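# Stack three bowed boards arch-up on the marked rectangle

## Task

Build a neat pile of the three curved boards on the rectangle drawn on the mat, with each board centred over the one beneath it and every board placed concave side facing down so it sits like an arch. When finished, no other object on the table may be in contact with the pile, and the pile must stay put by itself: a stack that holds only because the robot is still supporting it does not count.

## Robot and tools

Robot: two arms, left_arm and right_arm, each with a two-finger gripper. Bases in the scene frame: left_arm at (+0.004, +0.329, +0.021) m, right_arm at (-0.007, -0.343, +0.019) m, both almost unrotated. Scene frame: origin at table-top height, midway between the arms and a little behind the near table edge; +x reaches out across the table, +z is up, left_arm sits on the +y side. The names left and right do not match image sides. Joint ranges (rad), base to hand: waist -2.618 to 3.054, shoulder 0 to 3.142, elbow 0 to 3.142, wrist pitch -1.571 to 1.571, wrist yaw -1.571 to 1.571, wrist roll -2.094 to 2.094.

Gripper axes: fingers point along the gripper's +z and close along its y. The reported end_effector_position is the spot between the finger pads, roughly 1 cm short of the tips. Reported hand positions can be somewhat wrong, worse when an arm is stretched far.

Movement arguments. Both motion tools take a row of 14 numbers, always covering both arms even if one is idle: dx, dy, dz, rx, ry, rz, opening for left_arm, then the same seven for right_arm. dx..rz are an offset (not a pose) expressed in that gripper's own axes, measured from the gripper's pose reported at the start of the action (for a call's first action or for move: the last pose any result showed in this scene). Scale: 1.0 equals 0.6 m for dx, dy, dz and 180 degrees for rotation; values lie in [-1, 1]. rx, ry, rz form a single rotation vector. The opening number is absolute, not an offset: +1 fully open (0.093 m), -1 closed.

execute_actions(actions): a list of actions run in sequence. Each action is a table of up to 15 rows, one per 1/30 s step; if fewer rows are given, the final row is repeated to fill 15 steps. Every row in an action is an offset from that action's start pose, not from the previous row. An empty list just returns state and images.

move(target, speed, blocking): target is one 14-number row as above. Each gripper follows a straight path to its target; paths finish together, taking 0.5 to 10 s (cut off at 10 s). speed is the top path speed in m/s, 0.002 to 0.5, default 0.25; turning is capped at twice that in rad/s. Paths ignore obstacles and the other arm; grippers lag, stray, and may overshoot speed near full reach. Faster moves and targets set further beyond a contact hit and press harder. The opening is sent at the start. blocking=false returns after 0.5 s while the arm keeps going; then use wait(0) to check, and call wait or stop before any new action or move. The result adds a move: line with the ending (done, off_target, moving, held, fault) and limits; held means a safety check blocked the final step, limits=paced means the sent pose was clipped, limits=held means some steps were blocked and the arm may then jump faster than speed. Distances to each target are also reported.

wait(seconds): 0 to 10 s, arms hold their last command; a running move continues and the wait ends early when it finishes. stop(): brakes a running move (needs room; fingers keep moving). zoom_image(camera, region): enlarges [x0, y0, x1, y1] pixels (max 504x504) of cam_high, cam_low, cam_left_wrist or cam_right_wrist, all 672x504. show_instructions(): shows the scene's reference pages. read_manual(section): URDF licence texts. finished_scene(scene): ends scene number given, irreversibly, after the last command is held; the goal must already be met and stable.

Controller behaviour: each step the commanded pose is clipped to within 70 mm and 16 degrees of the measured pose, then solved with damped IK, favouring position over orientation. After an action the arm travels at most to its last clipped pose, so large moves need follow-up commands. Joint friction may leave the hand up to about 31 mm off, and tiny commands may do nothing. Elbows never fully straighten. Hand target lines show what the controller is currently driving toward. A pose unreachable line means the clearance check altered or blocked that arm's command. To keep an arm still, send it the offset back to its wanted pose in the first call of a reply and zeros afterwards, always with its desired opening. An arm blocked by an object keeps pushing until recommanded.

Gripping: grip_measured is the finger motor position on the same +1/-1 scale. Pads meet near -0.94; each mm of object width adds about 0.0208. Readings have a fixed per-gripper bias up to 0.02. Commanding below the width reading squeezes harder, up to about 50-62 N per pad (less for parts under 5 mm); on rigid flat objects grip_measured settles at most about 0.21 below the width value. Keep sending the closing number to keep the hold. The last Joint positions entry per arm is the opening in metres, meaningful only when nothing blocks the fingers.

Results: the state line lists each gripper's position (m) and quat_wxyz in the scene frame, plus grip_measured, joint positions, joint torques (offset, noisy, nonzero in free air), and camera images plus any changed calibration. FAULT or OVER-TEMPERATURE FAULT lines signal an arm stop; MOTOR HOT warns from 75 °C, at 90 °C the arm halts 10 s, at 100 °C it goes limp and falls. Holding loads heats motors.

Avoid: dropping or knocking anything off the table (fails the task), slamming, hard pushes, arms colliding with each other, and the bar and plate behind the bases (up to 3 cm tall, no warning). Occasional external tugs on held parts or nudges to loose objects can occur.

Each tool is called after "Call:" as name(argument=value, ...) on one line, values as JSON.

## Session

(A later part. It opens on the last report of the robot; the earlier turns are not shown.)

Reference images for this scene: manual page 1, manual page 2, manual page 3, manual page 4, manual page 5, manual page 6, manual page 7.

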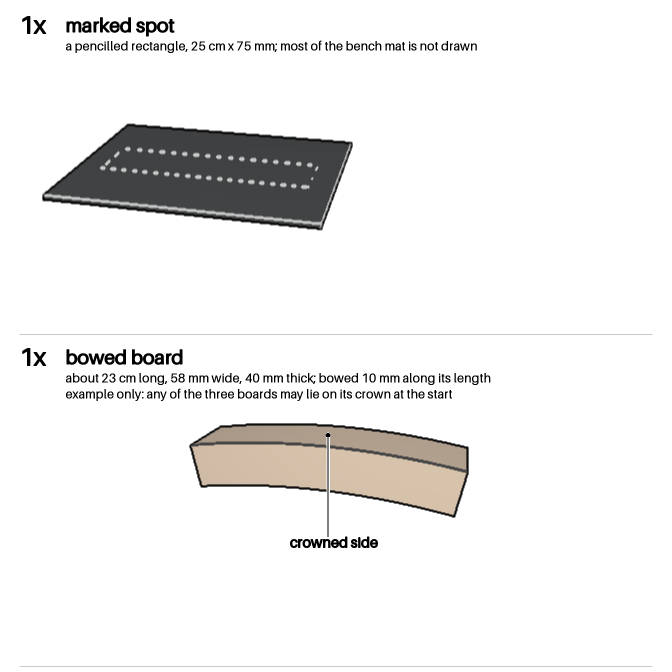

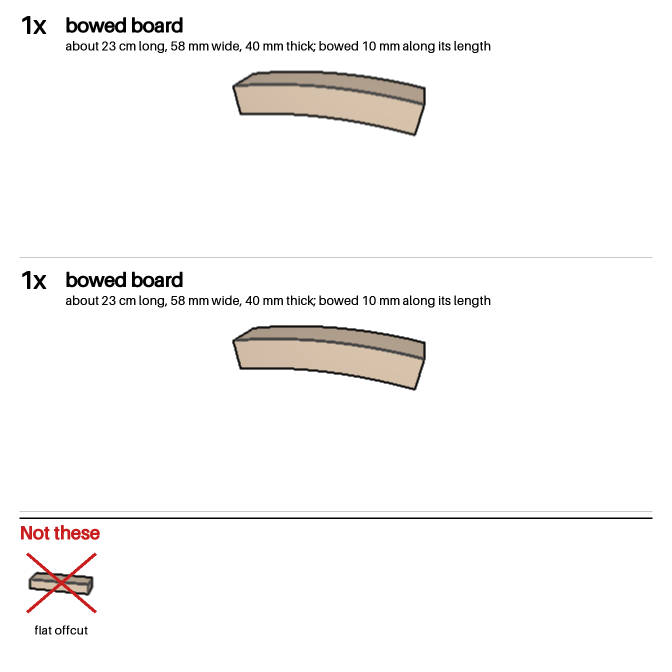

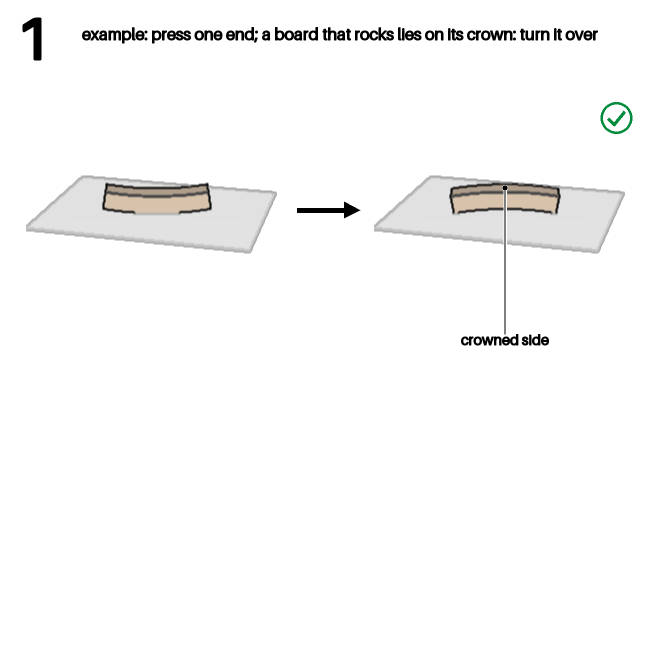

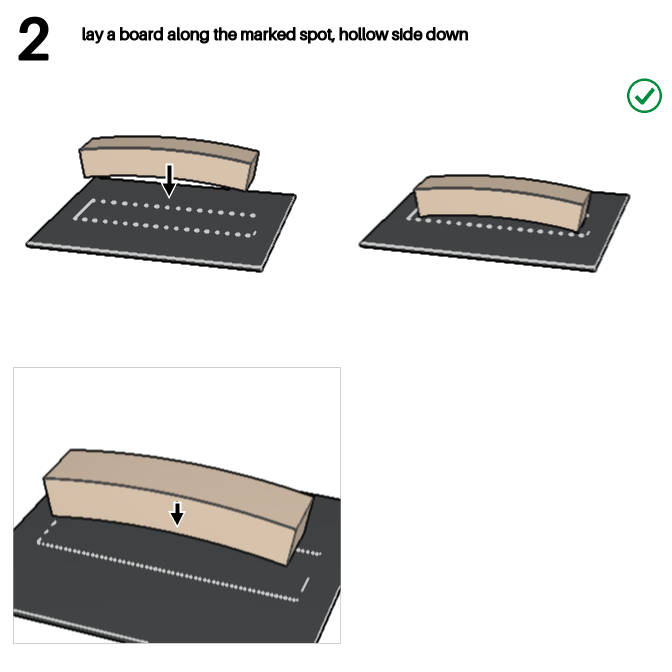

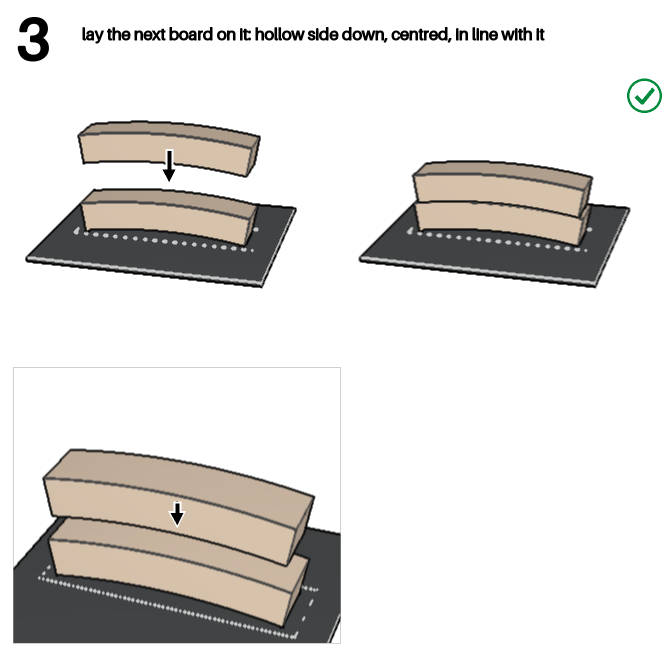

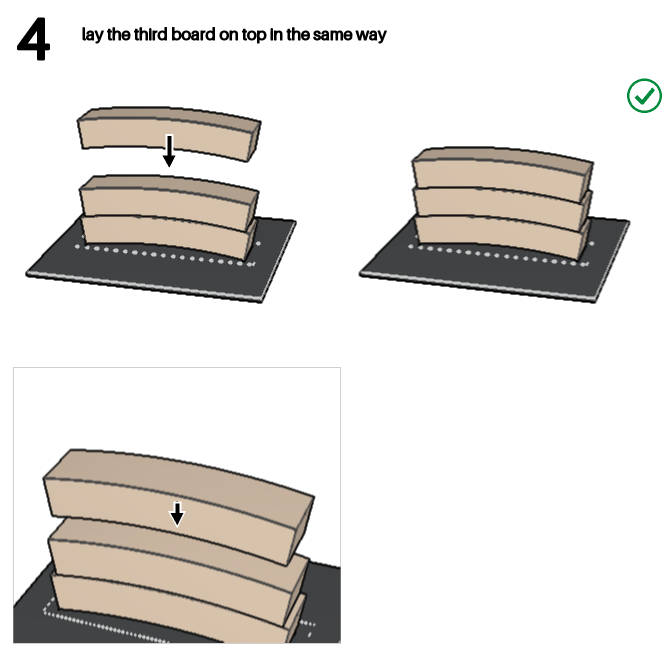

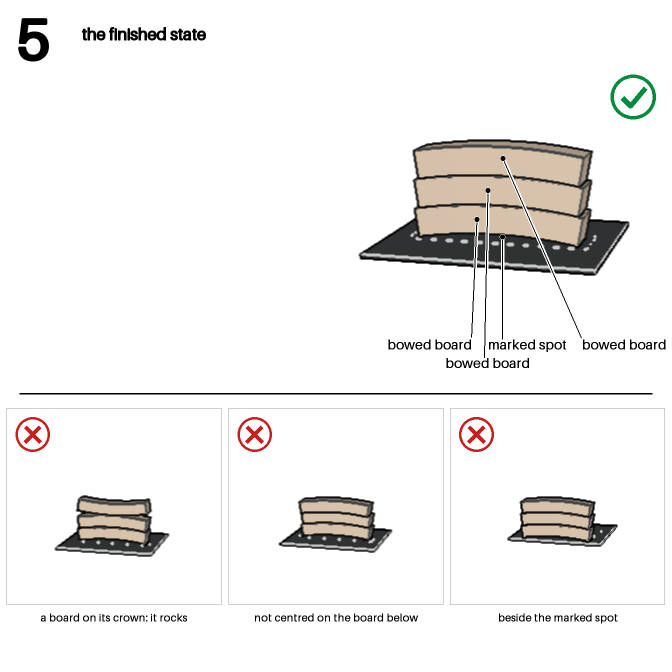

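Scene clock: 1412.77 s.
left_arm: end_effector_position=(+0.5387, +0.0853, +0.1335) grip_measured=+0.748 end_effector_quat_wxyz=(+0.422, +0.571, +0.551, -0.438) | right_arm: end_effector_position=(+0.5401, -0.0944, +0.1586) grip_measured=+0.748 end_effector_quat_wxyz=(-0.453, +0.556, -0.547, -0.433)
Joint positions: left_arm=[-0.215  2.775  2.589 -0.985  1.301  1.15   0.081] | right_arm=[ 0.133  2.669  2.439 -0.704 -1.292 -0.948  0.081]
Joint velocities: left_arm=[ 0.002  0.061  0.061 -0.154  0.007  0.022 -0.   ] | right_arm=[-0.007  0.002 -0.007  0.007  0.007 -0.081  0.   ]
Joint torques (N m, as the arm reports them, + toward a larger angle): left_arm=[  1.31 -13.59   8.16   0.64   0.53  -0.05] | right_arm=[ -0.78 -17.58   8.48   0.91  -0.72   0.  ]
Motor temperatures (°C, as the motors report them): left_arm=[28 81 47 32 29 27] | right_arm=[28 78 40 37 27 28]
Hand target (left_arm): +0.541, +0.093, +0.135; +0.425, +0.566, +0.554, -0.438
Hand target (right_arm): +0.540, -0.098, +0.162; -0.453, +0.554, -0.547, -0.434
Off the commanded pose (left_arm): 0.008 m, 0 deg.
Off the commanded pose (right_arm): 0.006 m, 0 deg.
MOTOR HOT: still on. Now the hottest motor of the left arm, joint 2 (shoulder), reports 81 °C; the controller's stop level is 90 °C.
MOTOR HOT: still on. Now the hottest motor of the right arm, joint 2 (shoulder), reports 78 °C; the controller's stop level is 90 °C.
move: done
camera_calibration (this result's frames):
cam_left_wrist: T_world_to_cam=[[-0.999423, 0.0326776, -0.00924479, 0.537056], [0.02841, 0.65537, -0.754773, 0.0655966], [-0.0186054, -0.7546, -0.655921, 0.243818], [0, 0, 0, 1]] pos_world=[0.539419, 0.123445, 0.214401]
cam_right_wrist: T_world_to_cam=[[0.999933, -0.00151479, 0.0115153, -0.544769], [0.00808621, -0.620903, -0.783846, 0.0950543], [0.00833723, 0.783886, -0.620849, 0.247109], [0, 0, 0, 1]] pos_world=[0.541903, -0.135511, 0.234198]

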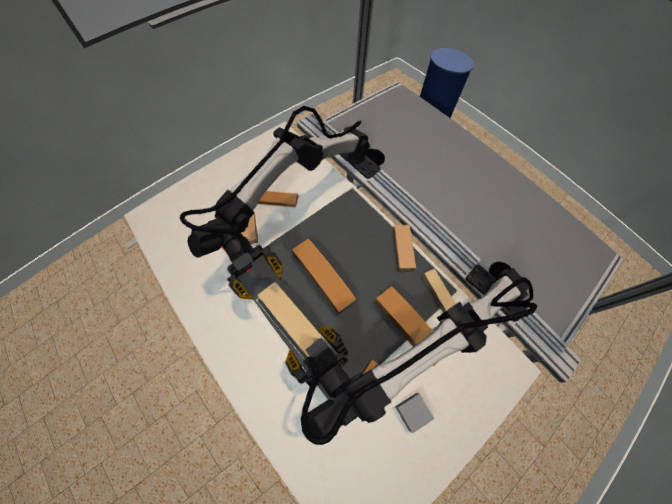

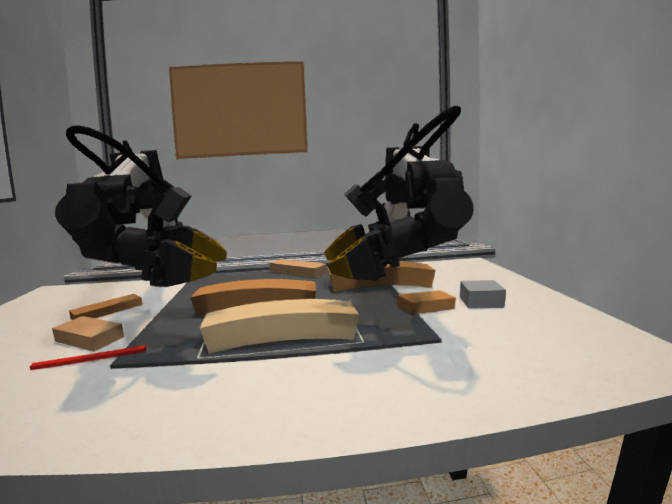

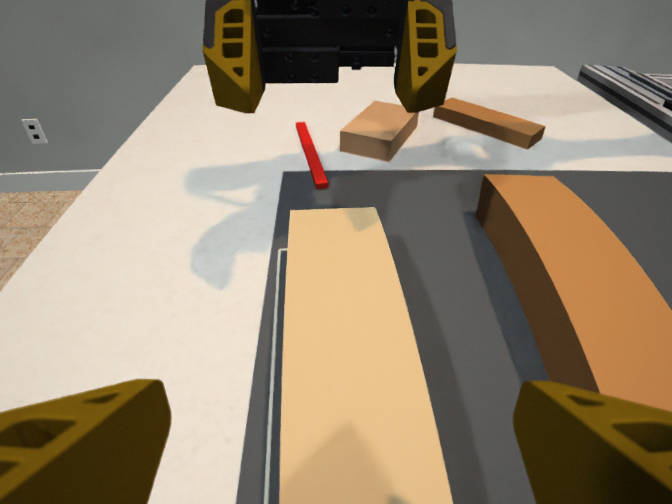

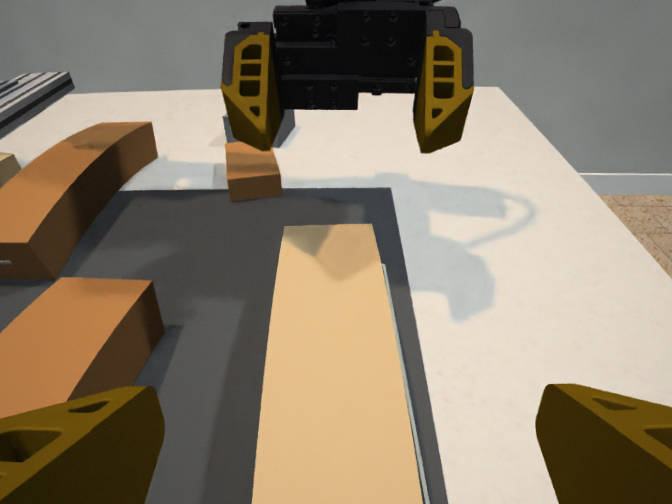

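Park to cool, keeping the orientation.

Call:
move(target=[-0.15,-0.45,-0.1,0,0,0,0.75,-0.12,0.45,-0.1,0,0,0,0.75], speed=0.15)

Call:
zoom_image(camera="cam_high", region=[200,220,440,400])

Scene clock: 1416.57 s.
left_arm: end_effector_position=(+0.2725, +0.1254, +0.2370) grip_measured=+0.748 end_effector_quat_wxyz=(+0.427, +0.581, +0.542, -0.431) | right_arm: end_effector_position=(+0.2753, -0.1359, +0.2409) grip_measured=+0.748 end_effector_quat_wxyz=(-0.464, +0.561, -0.537, -0.426)
Joint positions: left_arm=[-0.205  1.52   1.087 -0.794  1.303  1.24   0.081] | right_arm=[ 0.133  1.459  0.973 -0.404 -1.295 -0.937  0.081]
Joint velocities: left_arm=[-0.017  0.007  0.012 -0.007 -0.007 -0.022  0.   ] | right_arm=[-0.017  0.007 -0.002  0.022  0.007  0.007 -0.001]
Joint torques (N m, as the arm reports them, + toward a larger angle): left_arm=[ 1.2  -6.5   4.74  0.55  0.59 -0.12] | right_arm=[ 0.3  -7.62  5.82  1.03 -0.55  0.14]
Motor temperatures (°C, as the motors report them): left_arm=[28 81 47 32 29 27] | right_arm=[28 78 40 37 27 28]
Hand target (left_arm): +0.268, +0.130, +0.234; +0.423, +0.571, +0.551, -0.438
Hand target (right_arm): +0.268, -0.135, +0.234; -0.452, +0.556, -0.547, -0.433
Off the commanded pose (left_arm): 0.005 m, 2 deg.
Off the commanded pose (right_arm): 0.011 m, 2 deg.
MOTOR HOT: still on. Now the hottest motor of the left arm, joint 2 (shoulder), reports 81 °C; the controller's stop level is 90 °C.
MOTOR HOT: still on. Now the hottest motor of the right arm, joint 2 (shoulder), reports 78 °C; the controller's stop level is 90 °C.
move: off_target (right_arm)
camera_calibration (this result's frames):
cam_left_wrist: T_world_to_cam=[[-0.998218, 0.0453684, -0.0387739, 0.275764], [0.0590499, 0.656667, -0.751865, 0.115818], [-0.00864939, -0.752815, -0.658175, 0.334625], [0, 0, 0, 1]] pos_world=[0.271328, 0.163346, 0.318014]
cam_right_wrist: T_world_to_cam=[[0.998975, -0.00255754, 0.0452035, -0.288935], [0.0341202, -0.613749, -0.788764, 0.130923], [0.0297609, 0.789497, -0.613032, 0.32587], [0, 0, 0, 1]] pos_world=[0.274474, -0.177658, 0.316097]

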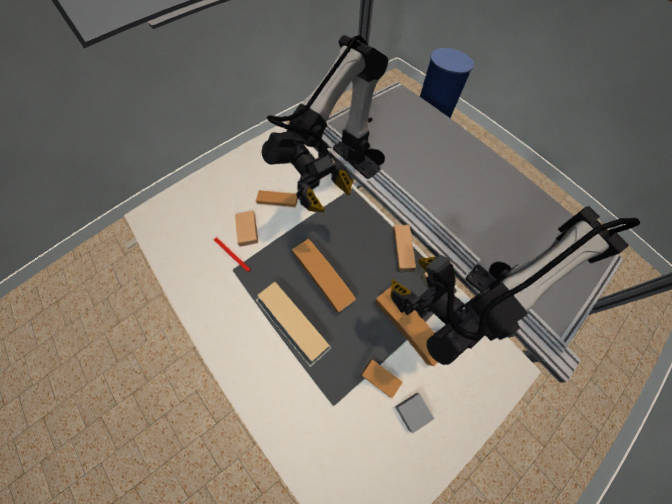

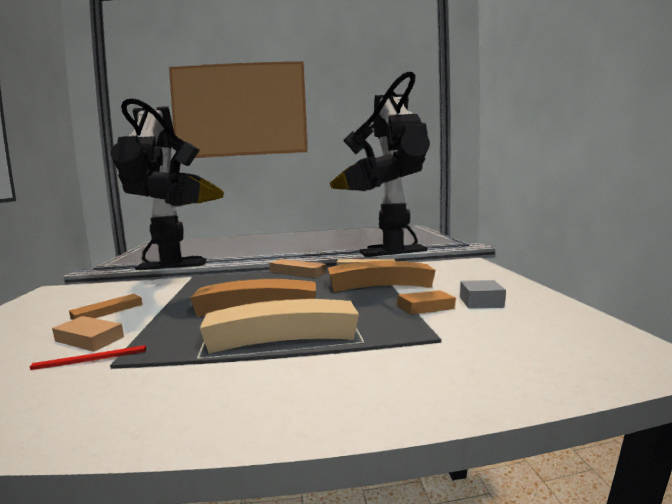

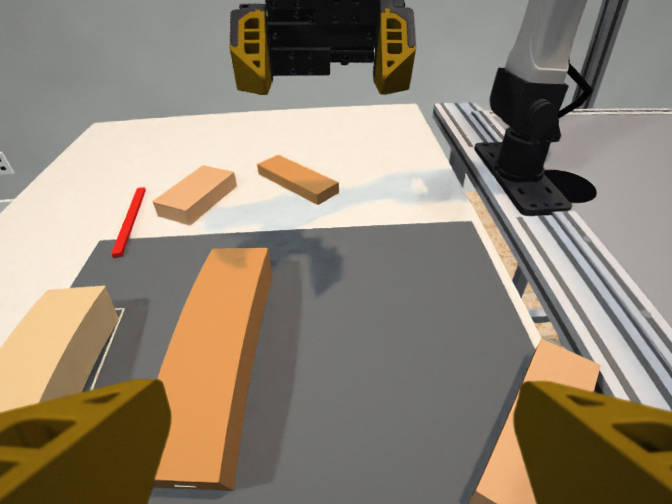

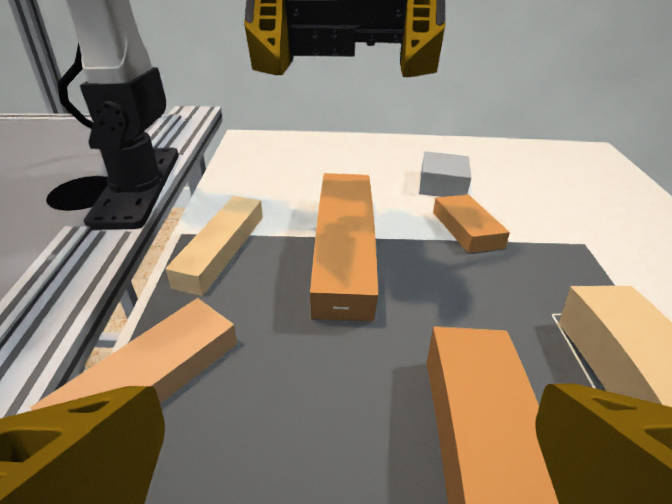

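Region (200, 220, 440, 400) of cam_high's 672x504 image, scaled by 2.100, with more detail than that image has; it fills the top 378 rows of this view, and the rest is white.

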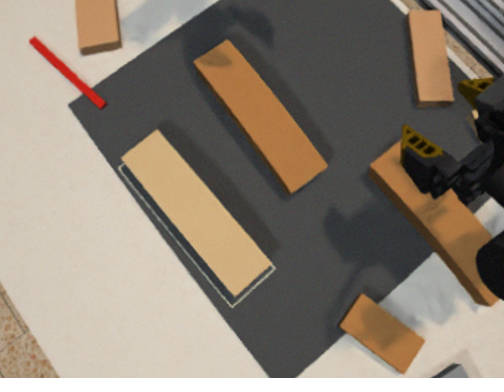

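Call:
wait(seconds=10)

Call:
zoom_image(camera="cam_left_wrist", region=[0,240,240,420])

Call:
zoom_image(camera="cam_right_wrist", region=[470,260,672,420])

Call:
zoom_image(camera="cam_low", region=[170,270,410,380])

Scene clock: 1429.03 s.
left_arm: end_effector_position=(+0.2723, +0.1254, +0.2369) grip_measured=+0.748 end_effector_quat_wxyz=(+0.426, +0.581, +0.543, -0.432) | right_arm: end_effector_position=(+0.2752, -0.1359, +0.2407) grip_measured=+0.748 end_effector_quat_wxyz=(-0.464, +0.560, -0.538, -0.426)
Joint positions: left_arm=[-0.205  1.52   1.087 -0.796  1.303  1.24   0.081] | right_arm=[ 0.133  1.459  0.973 -0.404 -1.295 -0.936  0.081]
Joint velocities: left_arm=[-0.007 -0.007  0.007  0.037  0.037 -0.037 -0.001] | right_arm=[-0.002  0.002  0.007 -0.007 -0.022 -0.007  0.001]
Joint torques (N m, as the arm reports them, + toward a larger angle): left_arm=[ 1.18 -6.36  4.71  0.56  0.57 -0.09] | right_arm=[ 0.54 -7.61  5.94  1.09 -0.55  0.08]
Motor temperatures (°C, as the motors report them): left_arm=[28 75 46 32 29 27] | right_arm=[28 71 40 37 27 28]
Hand target (left_arm): +0.268, +0.130, +0.234; +0.422, +0.571, +0.551, -0.438
Hand target (right_arm): +0.268, -0.135, +0.234; -0.452, +0.556, -0.547, -0.433
Off the commanded pose (left_arm): 0.004 m, 2 deg.
Off the commanded pose (right_arm): 0.010 m, 2 deg.
MOTOR HOT: still on. Now the hottest motor of the left arm, joint 2 (shoulder), reports 75 °C; the controller's stop level is 90 °C.
MOTOR HOT: cleared. Now the hottest motor of the right arm, joint 2 (shoulder), reports 71 °C.
wait: 10.00 s; at rest from the start
camera_calibration (this result's frames):
cam_left_wrist: T_world_to_cam=[[-0.99829, 0.0453488, -0.0368754, 0.275122], [0.0576096, 0.656859, -0.751809, 0.116108], [-0.00987164, -0.752648, -0.658349, 0.334948], [0, 0, 0, 1]] pos_world=[0.271269, 0.163355, 0.317949]
cam_right_wrist: T_world_to_cam=[[0.999072, -0.00294791, 0.0429629, -0.288412], [0.0321107, -0.613776, -0.788827, 0.131388], [0.028695, 0.789475, -0.613112, 0.326113], [0, 0, 0, 1]] pos_world=[0.274568, -0.177665, 0.315978]

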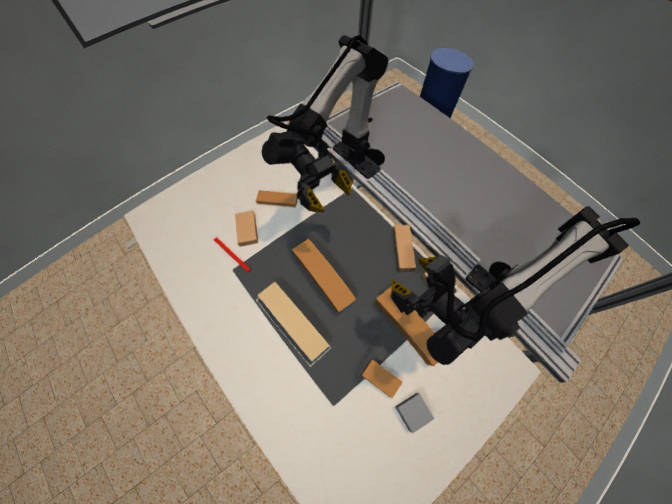

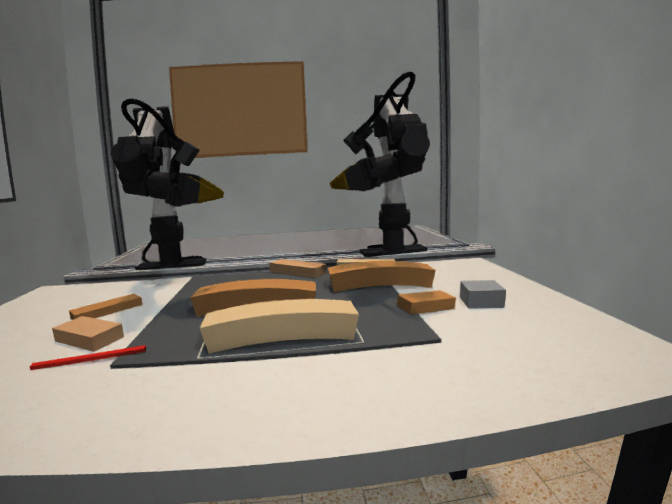

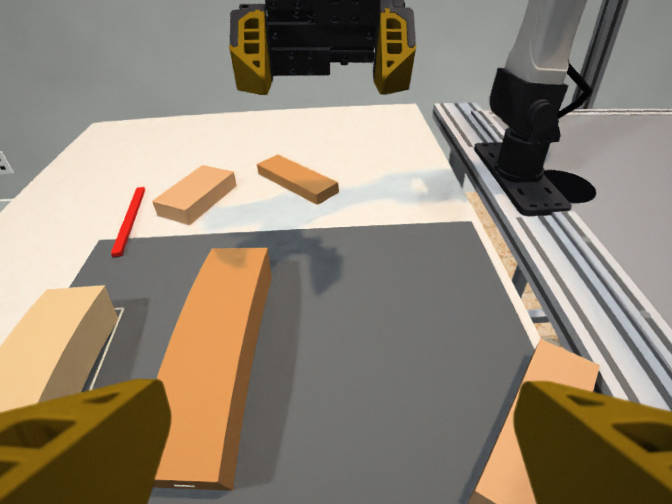

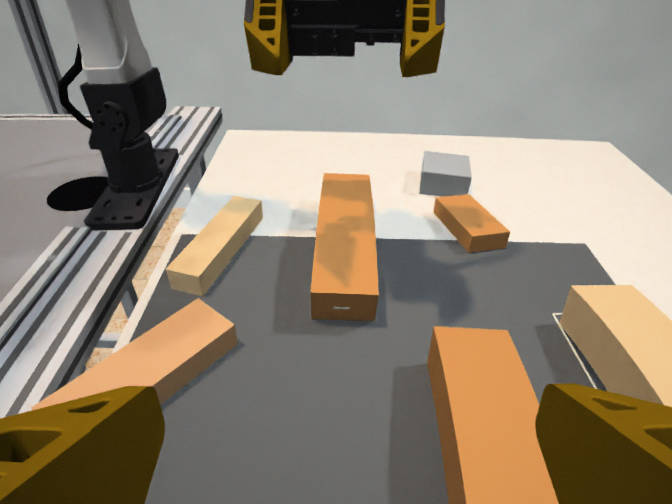

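Region (0, 240, 240, 420) of cam_left_wrist's 672x504 image, scaled by 2.100, with more detail than that image has; it fills the top 378 rows of this view, and the rest is white.

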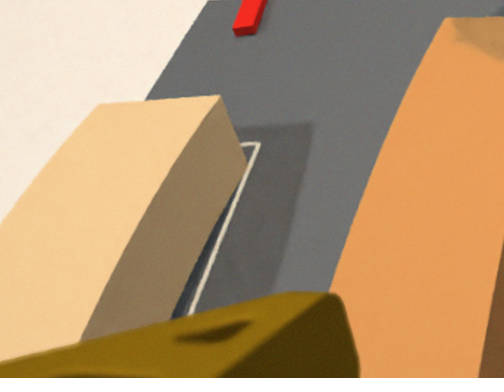

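Region (470, 260, 672, 420) of cam_right_wrist's 672x504 image, scaled by 2.495, with more detail than that image has; it fills the top 399 rows of this view, and the rest is white.

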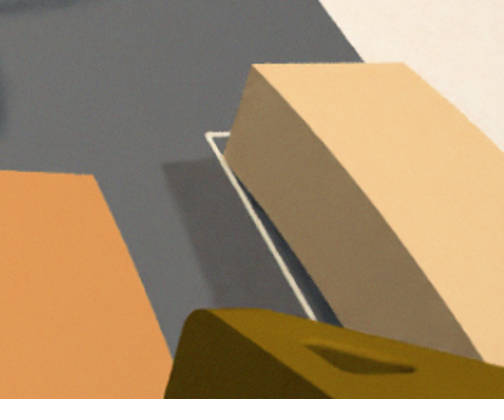

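Region (170, 270, 410, 380) of cam_low's 672x504 image, scaled by 2.100, with more detail than that image has; it fills the top 231 rows of this view, and the rest is white.

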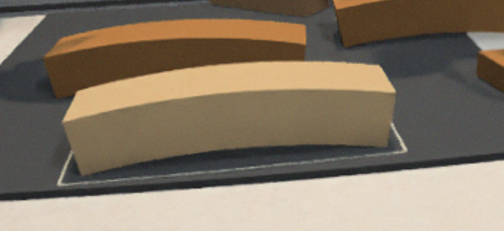

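Call:
wait(seconds=10)

Call:
wait(seconds=10)

Call:
wait(seconds=10)

Call:
wait(seconds=10)

Scene clock: 1444.27 s.
left_arm: end_effector_position=(+0.2723, +0.1254, +0.2369) grip_measured=+0.748 end_effector_quat_wxyz=(+0.426, +0.581, +0.543, -0.432) | right_arm: end_effector_position=(+0.2752, -0.1359, +0.2407) grip_measured=+0.748 end_effector_quat_wxyz=(-0.464, +0.560, -0.538, -0.426)
Joint positions: left_arm=[-0.205  1.52   1.087 -0.796  1.303  1.24   0.081] | right_arm=[ 0.133  1.459  0.973 -0.404 -1.295 -0.936  0.081]
Joint velocities: left_arm=[ 0.012 -0.007 -0.007 -0.007 -0.051  0.022  0.001] | right_arm=[-0.007  0.007 -0.012 -0.007  0.007 -0.007 -0.001]
Joint torques (N m, as the arm reports them, + toward a larger angle): left_arm=[ 1.27 -6.66  4.79  0.6   0.6  -0.1 ] | right_arm=[ 0.33 -7.84  5.58  1.02 -0.57  0.05]
Motor temperatures (°C, as the motors report them): left_arm=[28 70 45 32 29 27] | right_arm=[28 65 39 37 27 28]
Hand target (left_arm): +0.268, +0.130, +0.234; +0.422, +0.571, +0.551, -0.438
Hand target (right_arm): +0.268, -0.135, +0.234; -0.452, +0.556, -0.547, -0.433
Off the commanded pose (left_arm): 0.004 m, 2 deg.
Off the commanded pose (right_arm): 0.010 m, 2 deg.
MOTOR HOT: cleared. Now the hottest motor of the left arm, joint 2 (shoulder), reports 70 °C.
wait: 10.00 s; at rest from the start
camera_calibration (this result's frames):
cam_left_wrist: T_world_to_cam=[[-0.99829, 0.0453488, -0.0368754, 0.275122], [0.0576096, 0.656859, -0.751809, 0.116108], [-0.00987164, -0.752648, -0.658349, 0.334948], [0, 0, 0, 1]] pos_world=[0.271269, 0.163355, 0.317949]
cam_right_wrist: T_world_to_cam=[[0.999072, -0.00294791, 0.0429629, -0.288412], [0.0321107, -0.613776, -0.788827, 0.131388], [0.028695, 0.789475, -0.613112, 0.326113], [0, 0, 0, 1]] pos_world=[0.274568, -0.177665, 0.315978]

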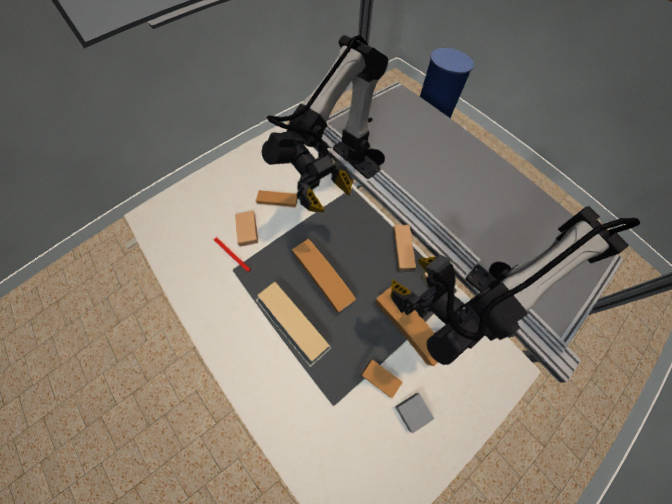

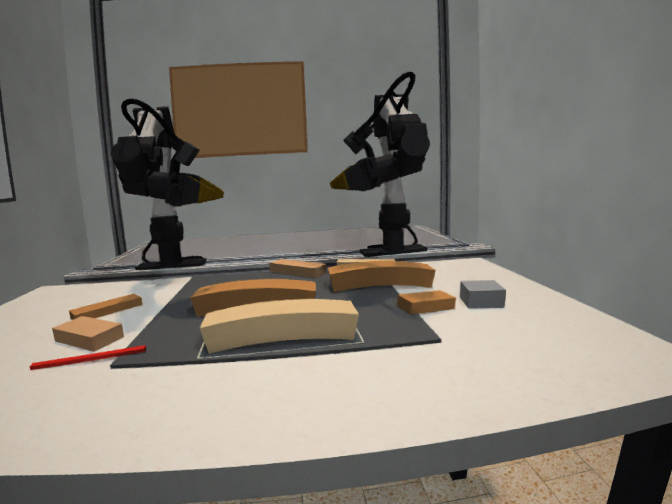

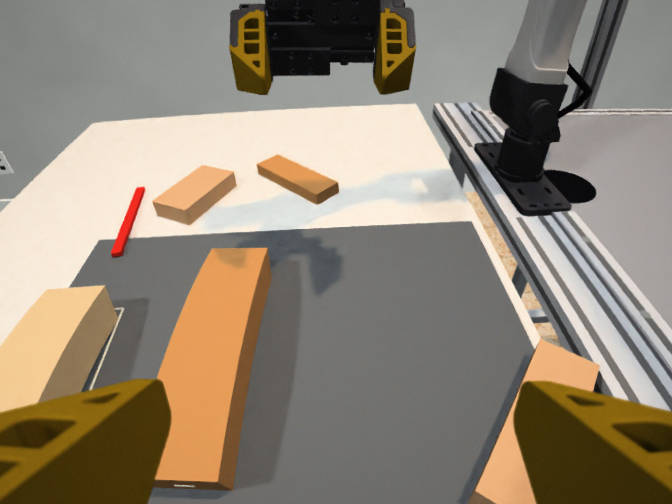

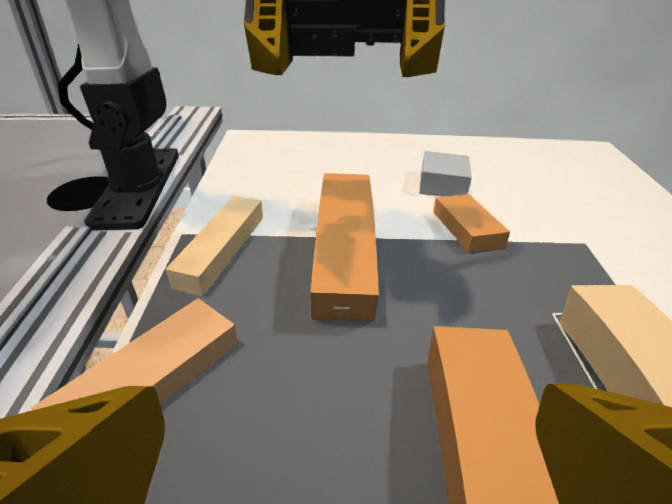

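Scene clock: 1454.27 s.
left_arm: end_effector_position=(+0.2723, +0.1254, +0.2369) grip_measured=+0.748 end_effector_quat_wxyz=(+0.426, +0.581, +0.543, -0.432) | right_arm: end_effector_position=(+0.2752, -0.1359, +0.2407) grip_measured=+0.748 end_effector_quat_wxyz=(-0.464, +0.560, -0.538, -0.426)
Joint positions: left_arm=[-0.205  1.52   1.087 -0.796  1.303  1.24   0.081] | right_arm=[ 0.133  1.459  0.973 -0.404 -1.295 -0.936  0.081]
Joint velocities: left_arm=[-0.007  0.012  0.007 -0.007  0.007  0.095 -0.002] | right_arm=[ 0.007 -0.007  0.007 -0.007 -0.037  0.007  0.001]
Joint torques (N m, as the arm reports them, + toward a larger angle): left_arm=[ 1.26 -6.28  4.68  0.54  0.55 -0.1 ] | right_arm=[ 0.3  -7.63  5.83  1.   -0.53  0.06]
Motor temperatures (°C, as the motors report them): left_arm=[28 67 44 32 30 27] | right_arm=[28 62 39 37 27 28]
Hand target (left_arm): +0.268, +0.130, +0.234; +0.422, +0.571, +0.551, -0.438
Hand target (right_arm): +0.268, -0.135, +0.234; -0.452, +0.556, -0.547, -0.433
Off the commanded pose (left_arm): 0.004 m, 2 deg.
Off the commanded pose (right_arm): 0.010 m, 2 deg.
wait: 10.00 s; at rest by 0.17 s
camera_calibration (this result's frames):
cam_left_wrist: T_world_to_cam=[[-0.99829, 0.0453488, -0.0368754, 0.275122], [0.0576096, 0.656859, -0.751809, 0.116108], [-0.00987164, -0.752648, -0.658349, 0.334948], [0, 0, 0, 1]] pos_world=[0.271269, 0.163355, 0.317949]
cam_right_wrist: T_world_to_cam=[[0.999072, -0.00294791, 0.0429629, -0.288412], [0.0321107, -0.613776, -0.788827, 0.131388], [0.028695, 0.789475, -0.613112, 0.326113], [0, 0, 0, 1]] pos_world=[0.274568, -0.177665, 0.315978]

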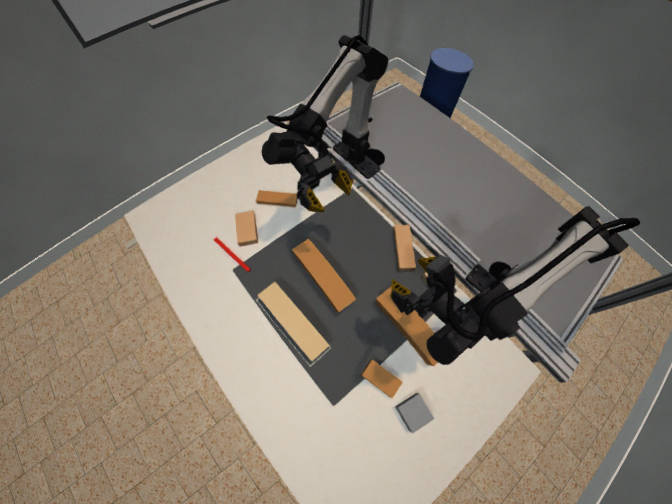

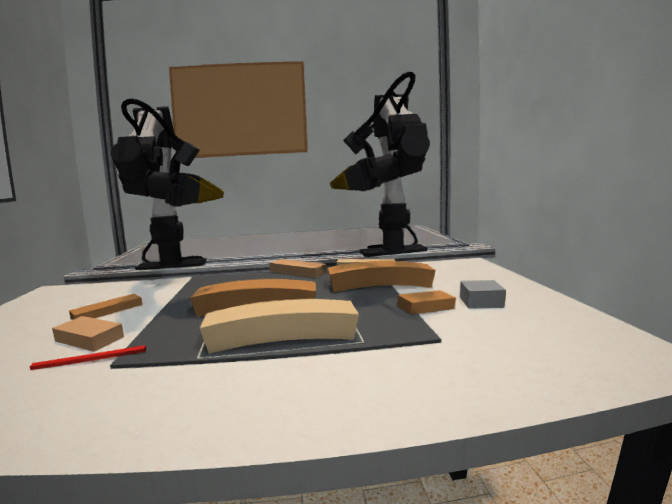

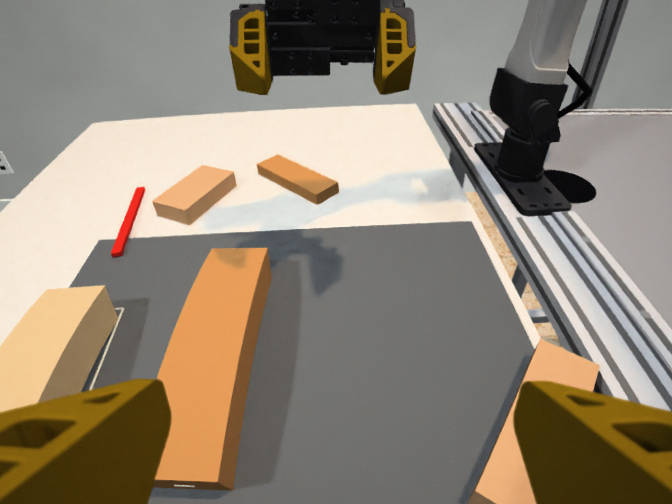

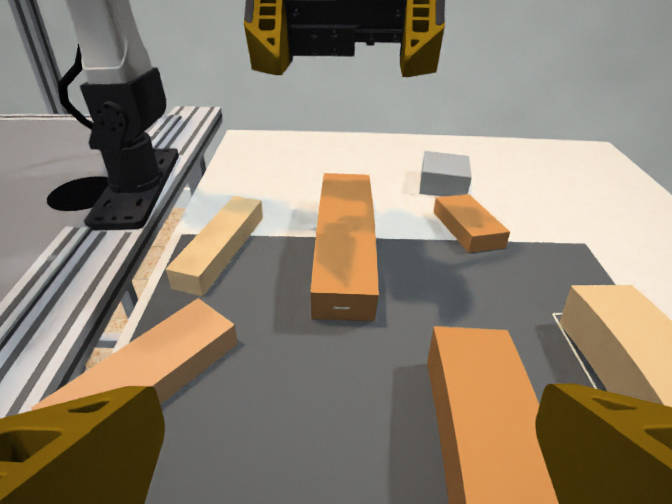

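Scene clock: 1464.27 s.
left_arm: end_effector_position=(+0.2723, +0.1254, +0.2369) grip_measured=+0.748 end_effector_quat_wxyz=(+0.426, +0.581, +0.543, -0.432) | right_arm: end_effector_position=(+0.2752, -0.1359, +0.2407) grip_measured=+0.748 end_effector_quat_wxyz=(-0.464, +0.560, -0.538, -0.426)
Joint positions: left_arm=[-0.205  1.52   1.087 -0.796  1.303  1.24   0.081] | right_arm=[ 0.133  1.459  0.973 -0.404 -1.295 -0.936  0.081]
Joint velocities: left_arm=[ 0.012 -0.007  0.002  0.022  0.051  0.022 -0.   ] | right_arm=[ 0.012 -0.002 -0.012  0.037 -0.066  0.007 -0.   ]
Joint torques (N m, as the arm reports them, + toward a larger angle): left_arm=[ 1.15 -6.55  5.09  0.56  0.56 -0.12] | right_arm=[ 0.65 -7.52  5.7   1.05 -0.57  0.07]
Motor temperatures (°C, as the motors report them): left_arm=[28 65 44 32 30 27] | right_arm=[28 60 39 37 27 28]
Hand target (left_arm): +0.268, +0.130, +0.234; +0.422, +0.571, +0.551, -0.438
Hand target (right_arm): +0.268, -0.135, +0.234; -0.452, +0.556, -0.547, -0.433
Off the commanded pose (left_arm): 0.004 m, 2 deg.
Off the commanded pose (right_arm): 0.010 m, 2 deg.
wait: 10.00 s; at rest by 0.17 s
camera_calibration (this result's frames):
cam_left_wrist: T_world_to_cam=[[-0.99829, 0.0453488, -0.0368754, 0.275122], [0.0576096, 0.656859, -0.751809, 0.116108], [-0.00987164, -0.752648, -0.658349, 0.334948], [0, 0, 0, 1]] pos_world=[0.271269, 0.163355, 0.317949]
cam_right_wrist: T_world_to_cam=[[0.999072, -0.00294791, 0.0429629, -0.288412], [0.0321107, -0.613776, -0.788827, 0.131388], [0.028695, 0.789475, -0.613112, 0.326113], [0, 0, 0, 1]] pos_world=[0.274568, -0.177665, 0.315978]

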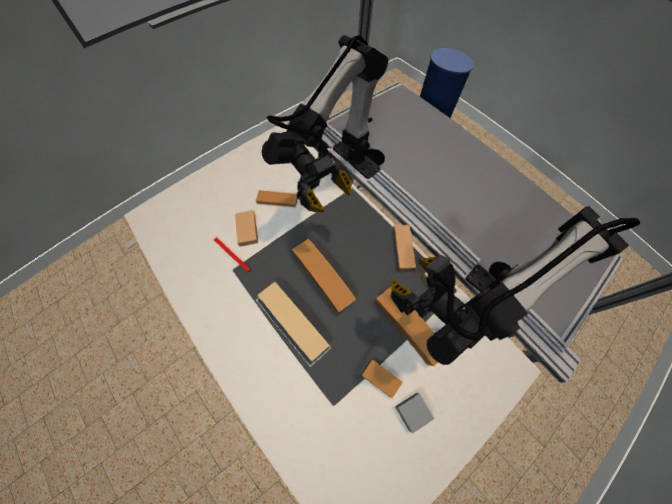

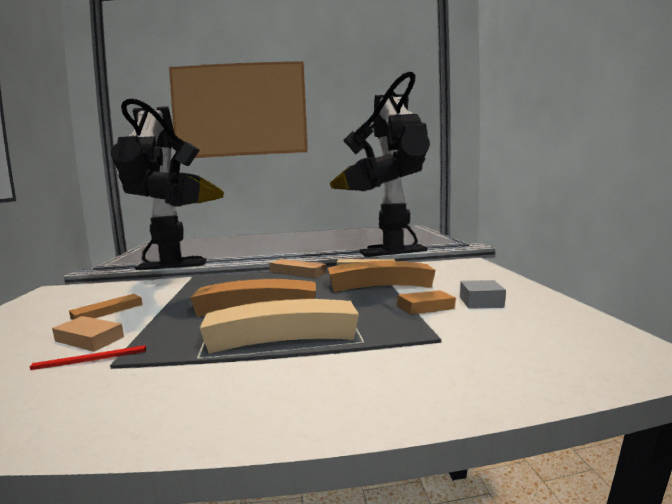

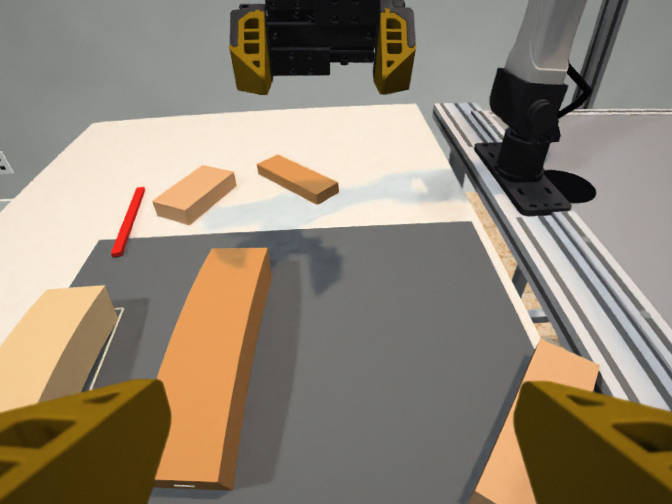

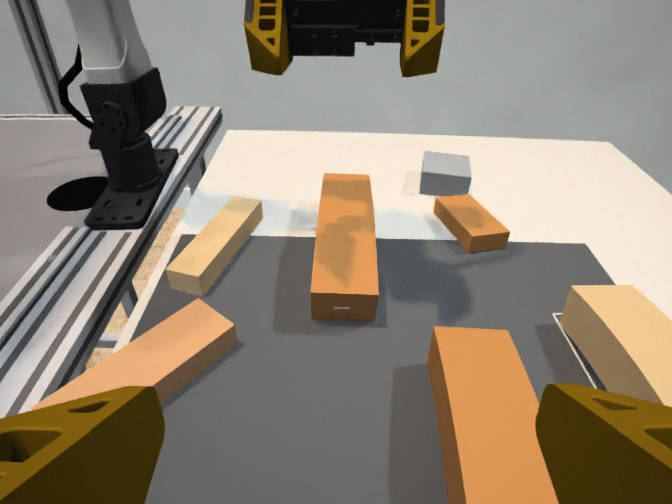

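Scene clock: 1474.27 s.
left_arm: end_effector_position=(+0.2723, +0.1254, +0.2369) grip_measured=+0.748 end_effector_quat_wxyz=(+0.426, +0.581, +0.543, -0.432) | right_arm: end_effector_position=(+0.2752, -0.1359, +0.2407) grip_measured=+0.748 end_effector_quat_wxyz=(-0.464, +0.560, -0.538, -0.426)
Joint positions: left_arm=[-0.205  1.52   1.087 -0.796  1.303  1.24   0.081] | right_arm=[ 0.133  1.459  0.973 -0.404 -1.295 -0.936  0.081]
Joint velocities: left_arm=[ 0.012 -0.017  0.002 -0.051 -0.007 -0.051  0.   ] | right_arm=[-0.017  0.007  0.002  0.007  0.037 -0.007 -0.   ]
Joint torques (N m, as the arm reports them, + toward a larger angle): left_arm=[ 1.25 -6.44  4.94  0.58  0.53 -0.12] | right_arm=[ 0.28 -7.66  5.64  1.07 -0.5   0.08]
Motor temperatures (°C, as the motors report them): left_arm=[28 64 44 32 30 27] | right_arm=[28 58 39 37 27 28]
Hand target (left_arm): +0.268, +0.130, +0.234; +0.422, +0.571, +0.551, -0.438
Hand target (right_arm): +0.268, -0.135, +0.234; -0.452, +0.556, -0.547, -0.433
Off the commanded pose (left_arm): 0.004 m, 2 deg.
Off the commanded pose (right_arm): 0.010 m, 2 deg.
wait: 10.00 s; at rest by 0.17 s
camera_calibration (this result's frames):
cam_left_wrist: T_world_to_cam=[[-0.99829, 0.0453488, -0.0368754, 0.275122], [0.0576096, 0.656859, -0.751809, 0.116108], [-0.00987164, -0.752648, -0.658349, 0.334948], [0, 0, 0, 1]] pos_world=[0.271269, 0.163355, 0.317949]
cam_right_wrist: T_world_to_cam=[[0.999072, -0.00294791, 0.0429629, -0.288412], [0.0321107, -0.613776, -0.788827, 0.131388], [0.028695, 0.789475, -0.613112, 0.326113], [0, 0, 0, 1]] pos_world=[0.274568, -0.177665, 0.315978]

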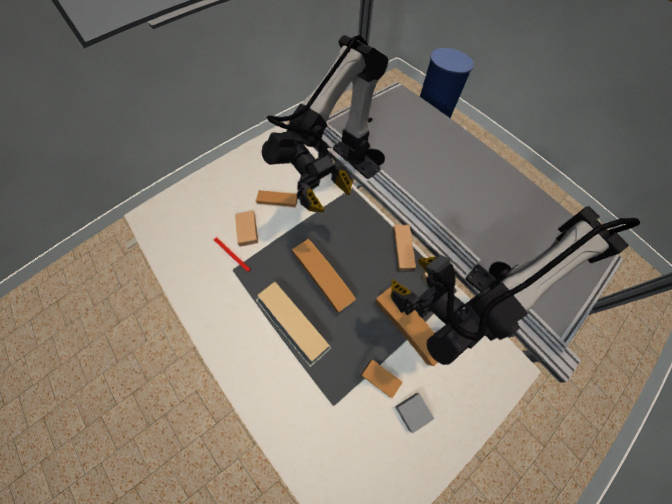

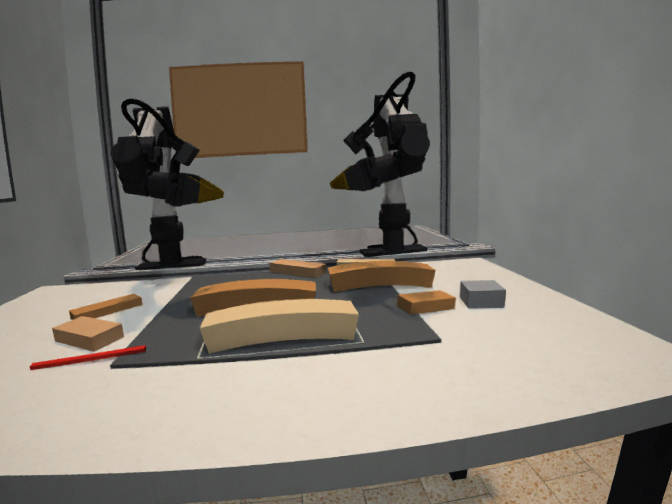

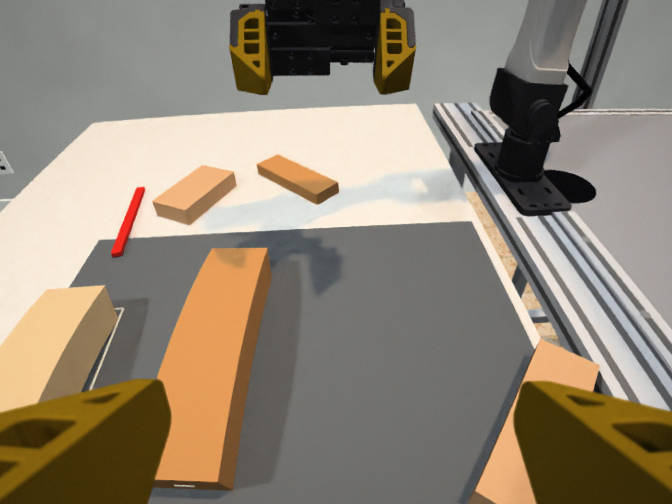

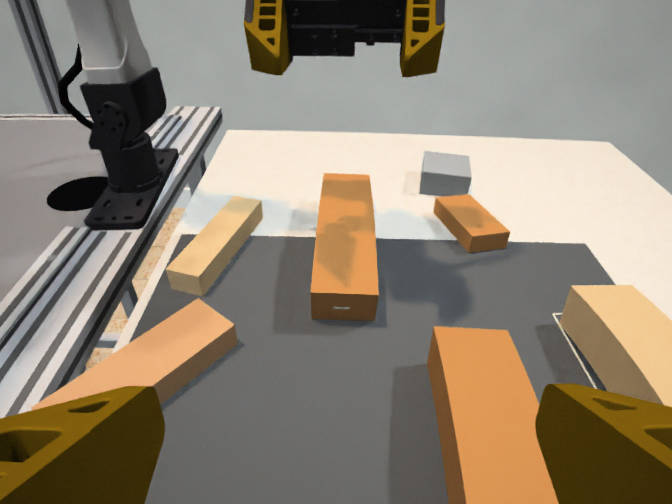

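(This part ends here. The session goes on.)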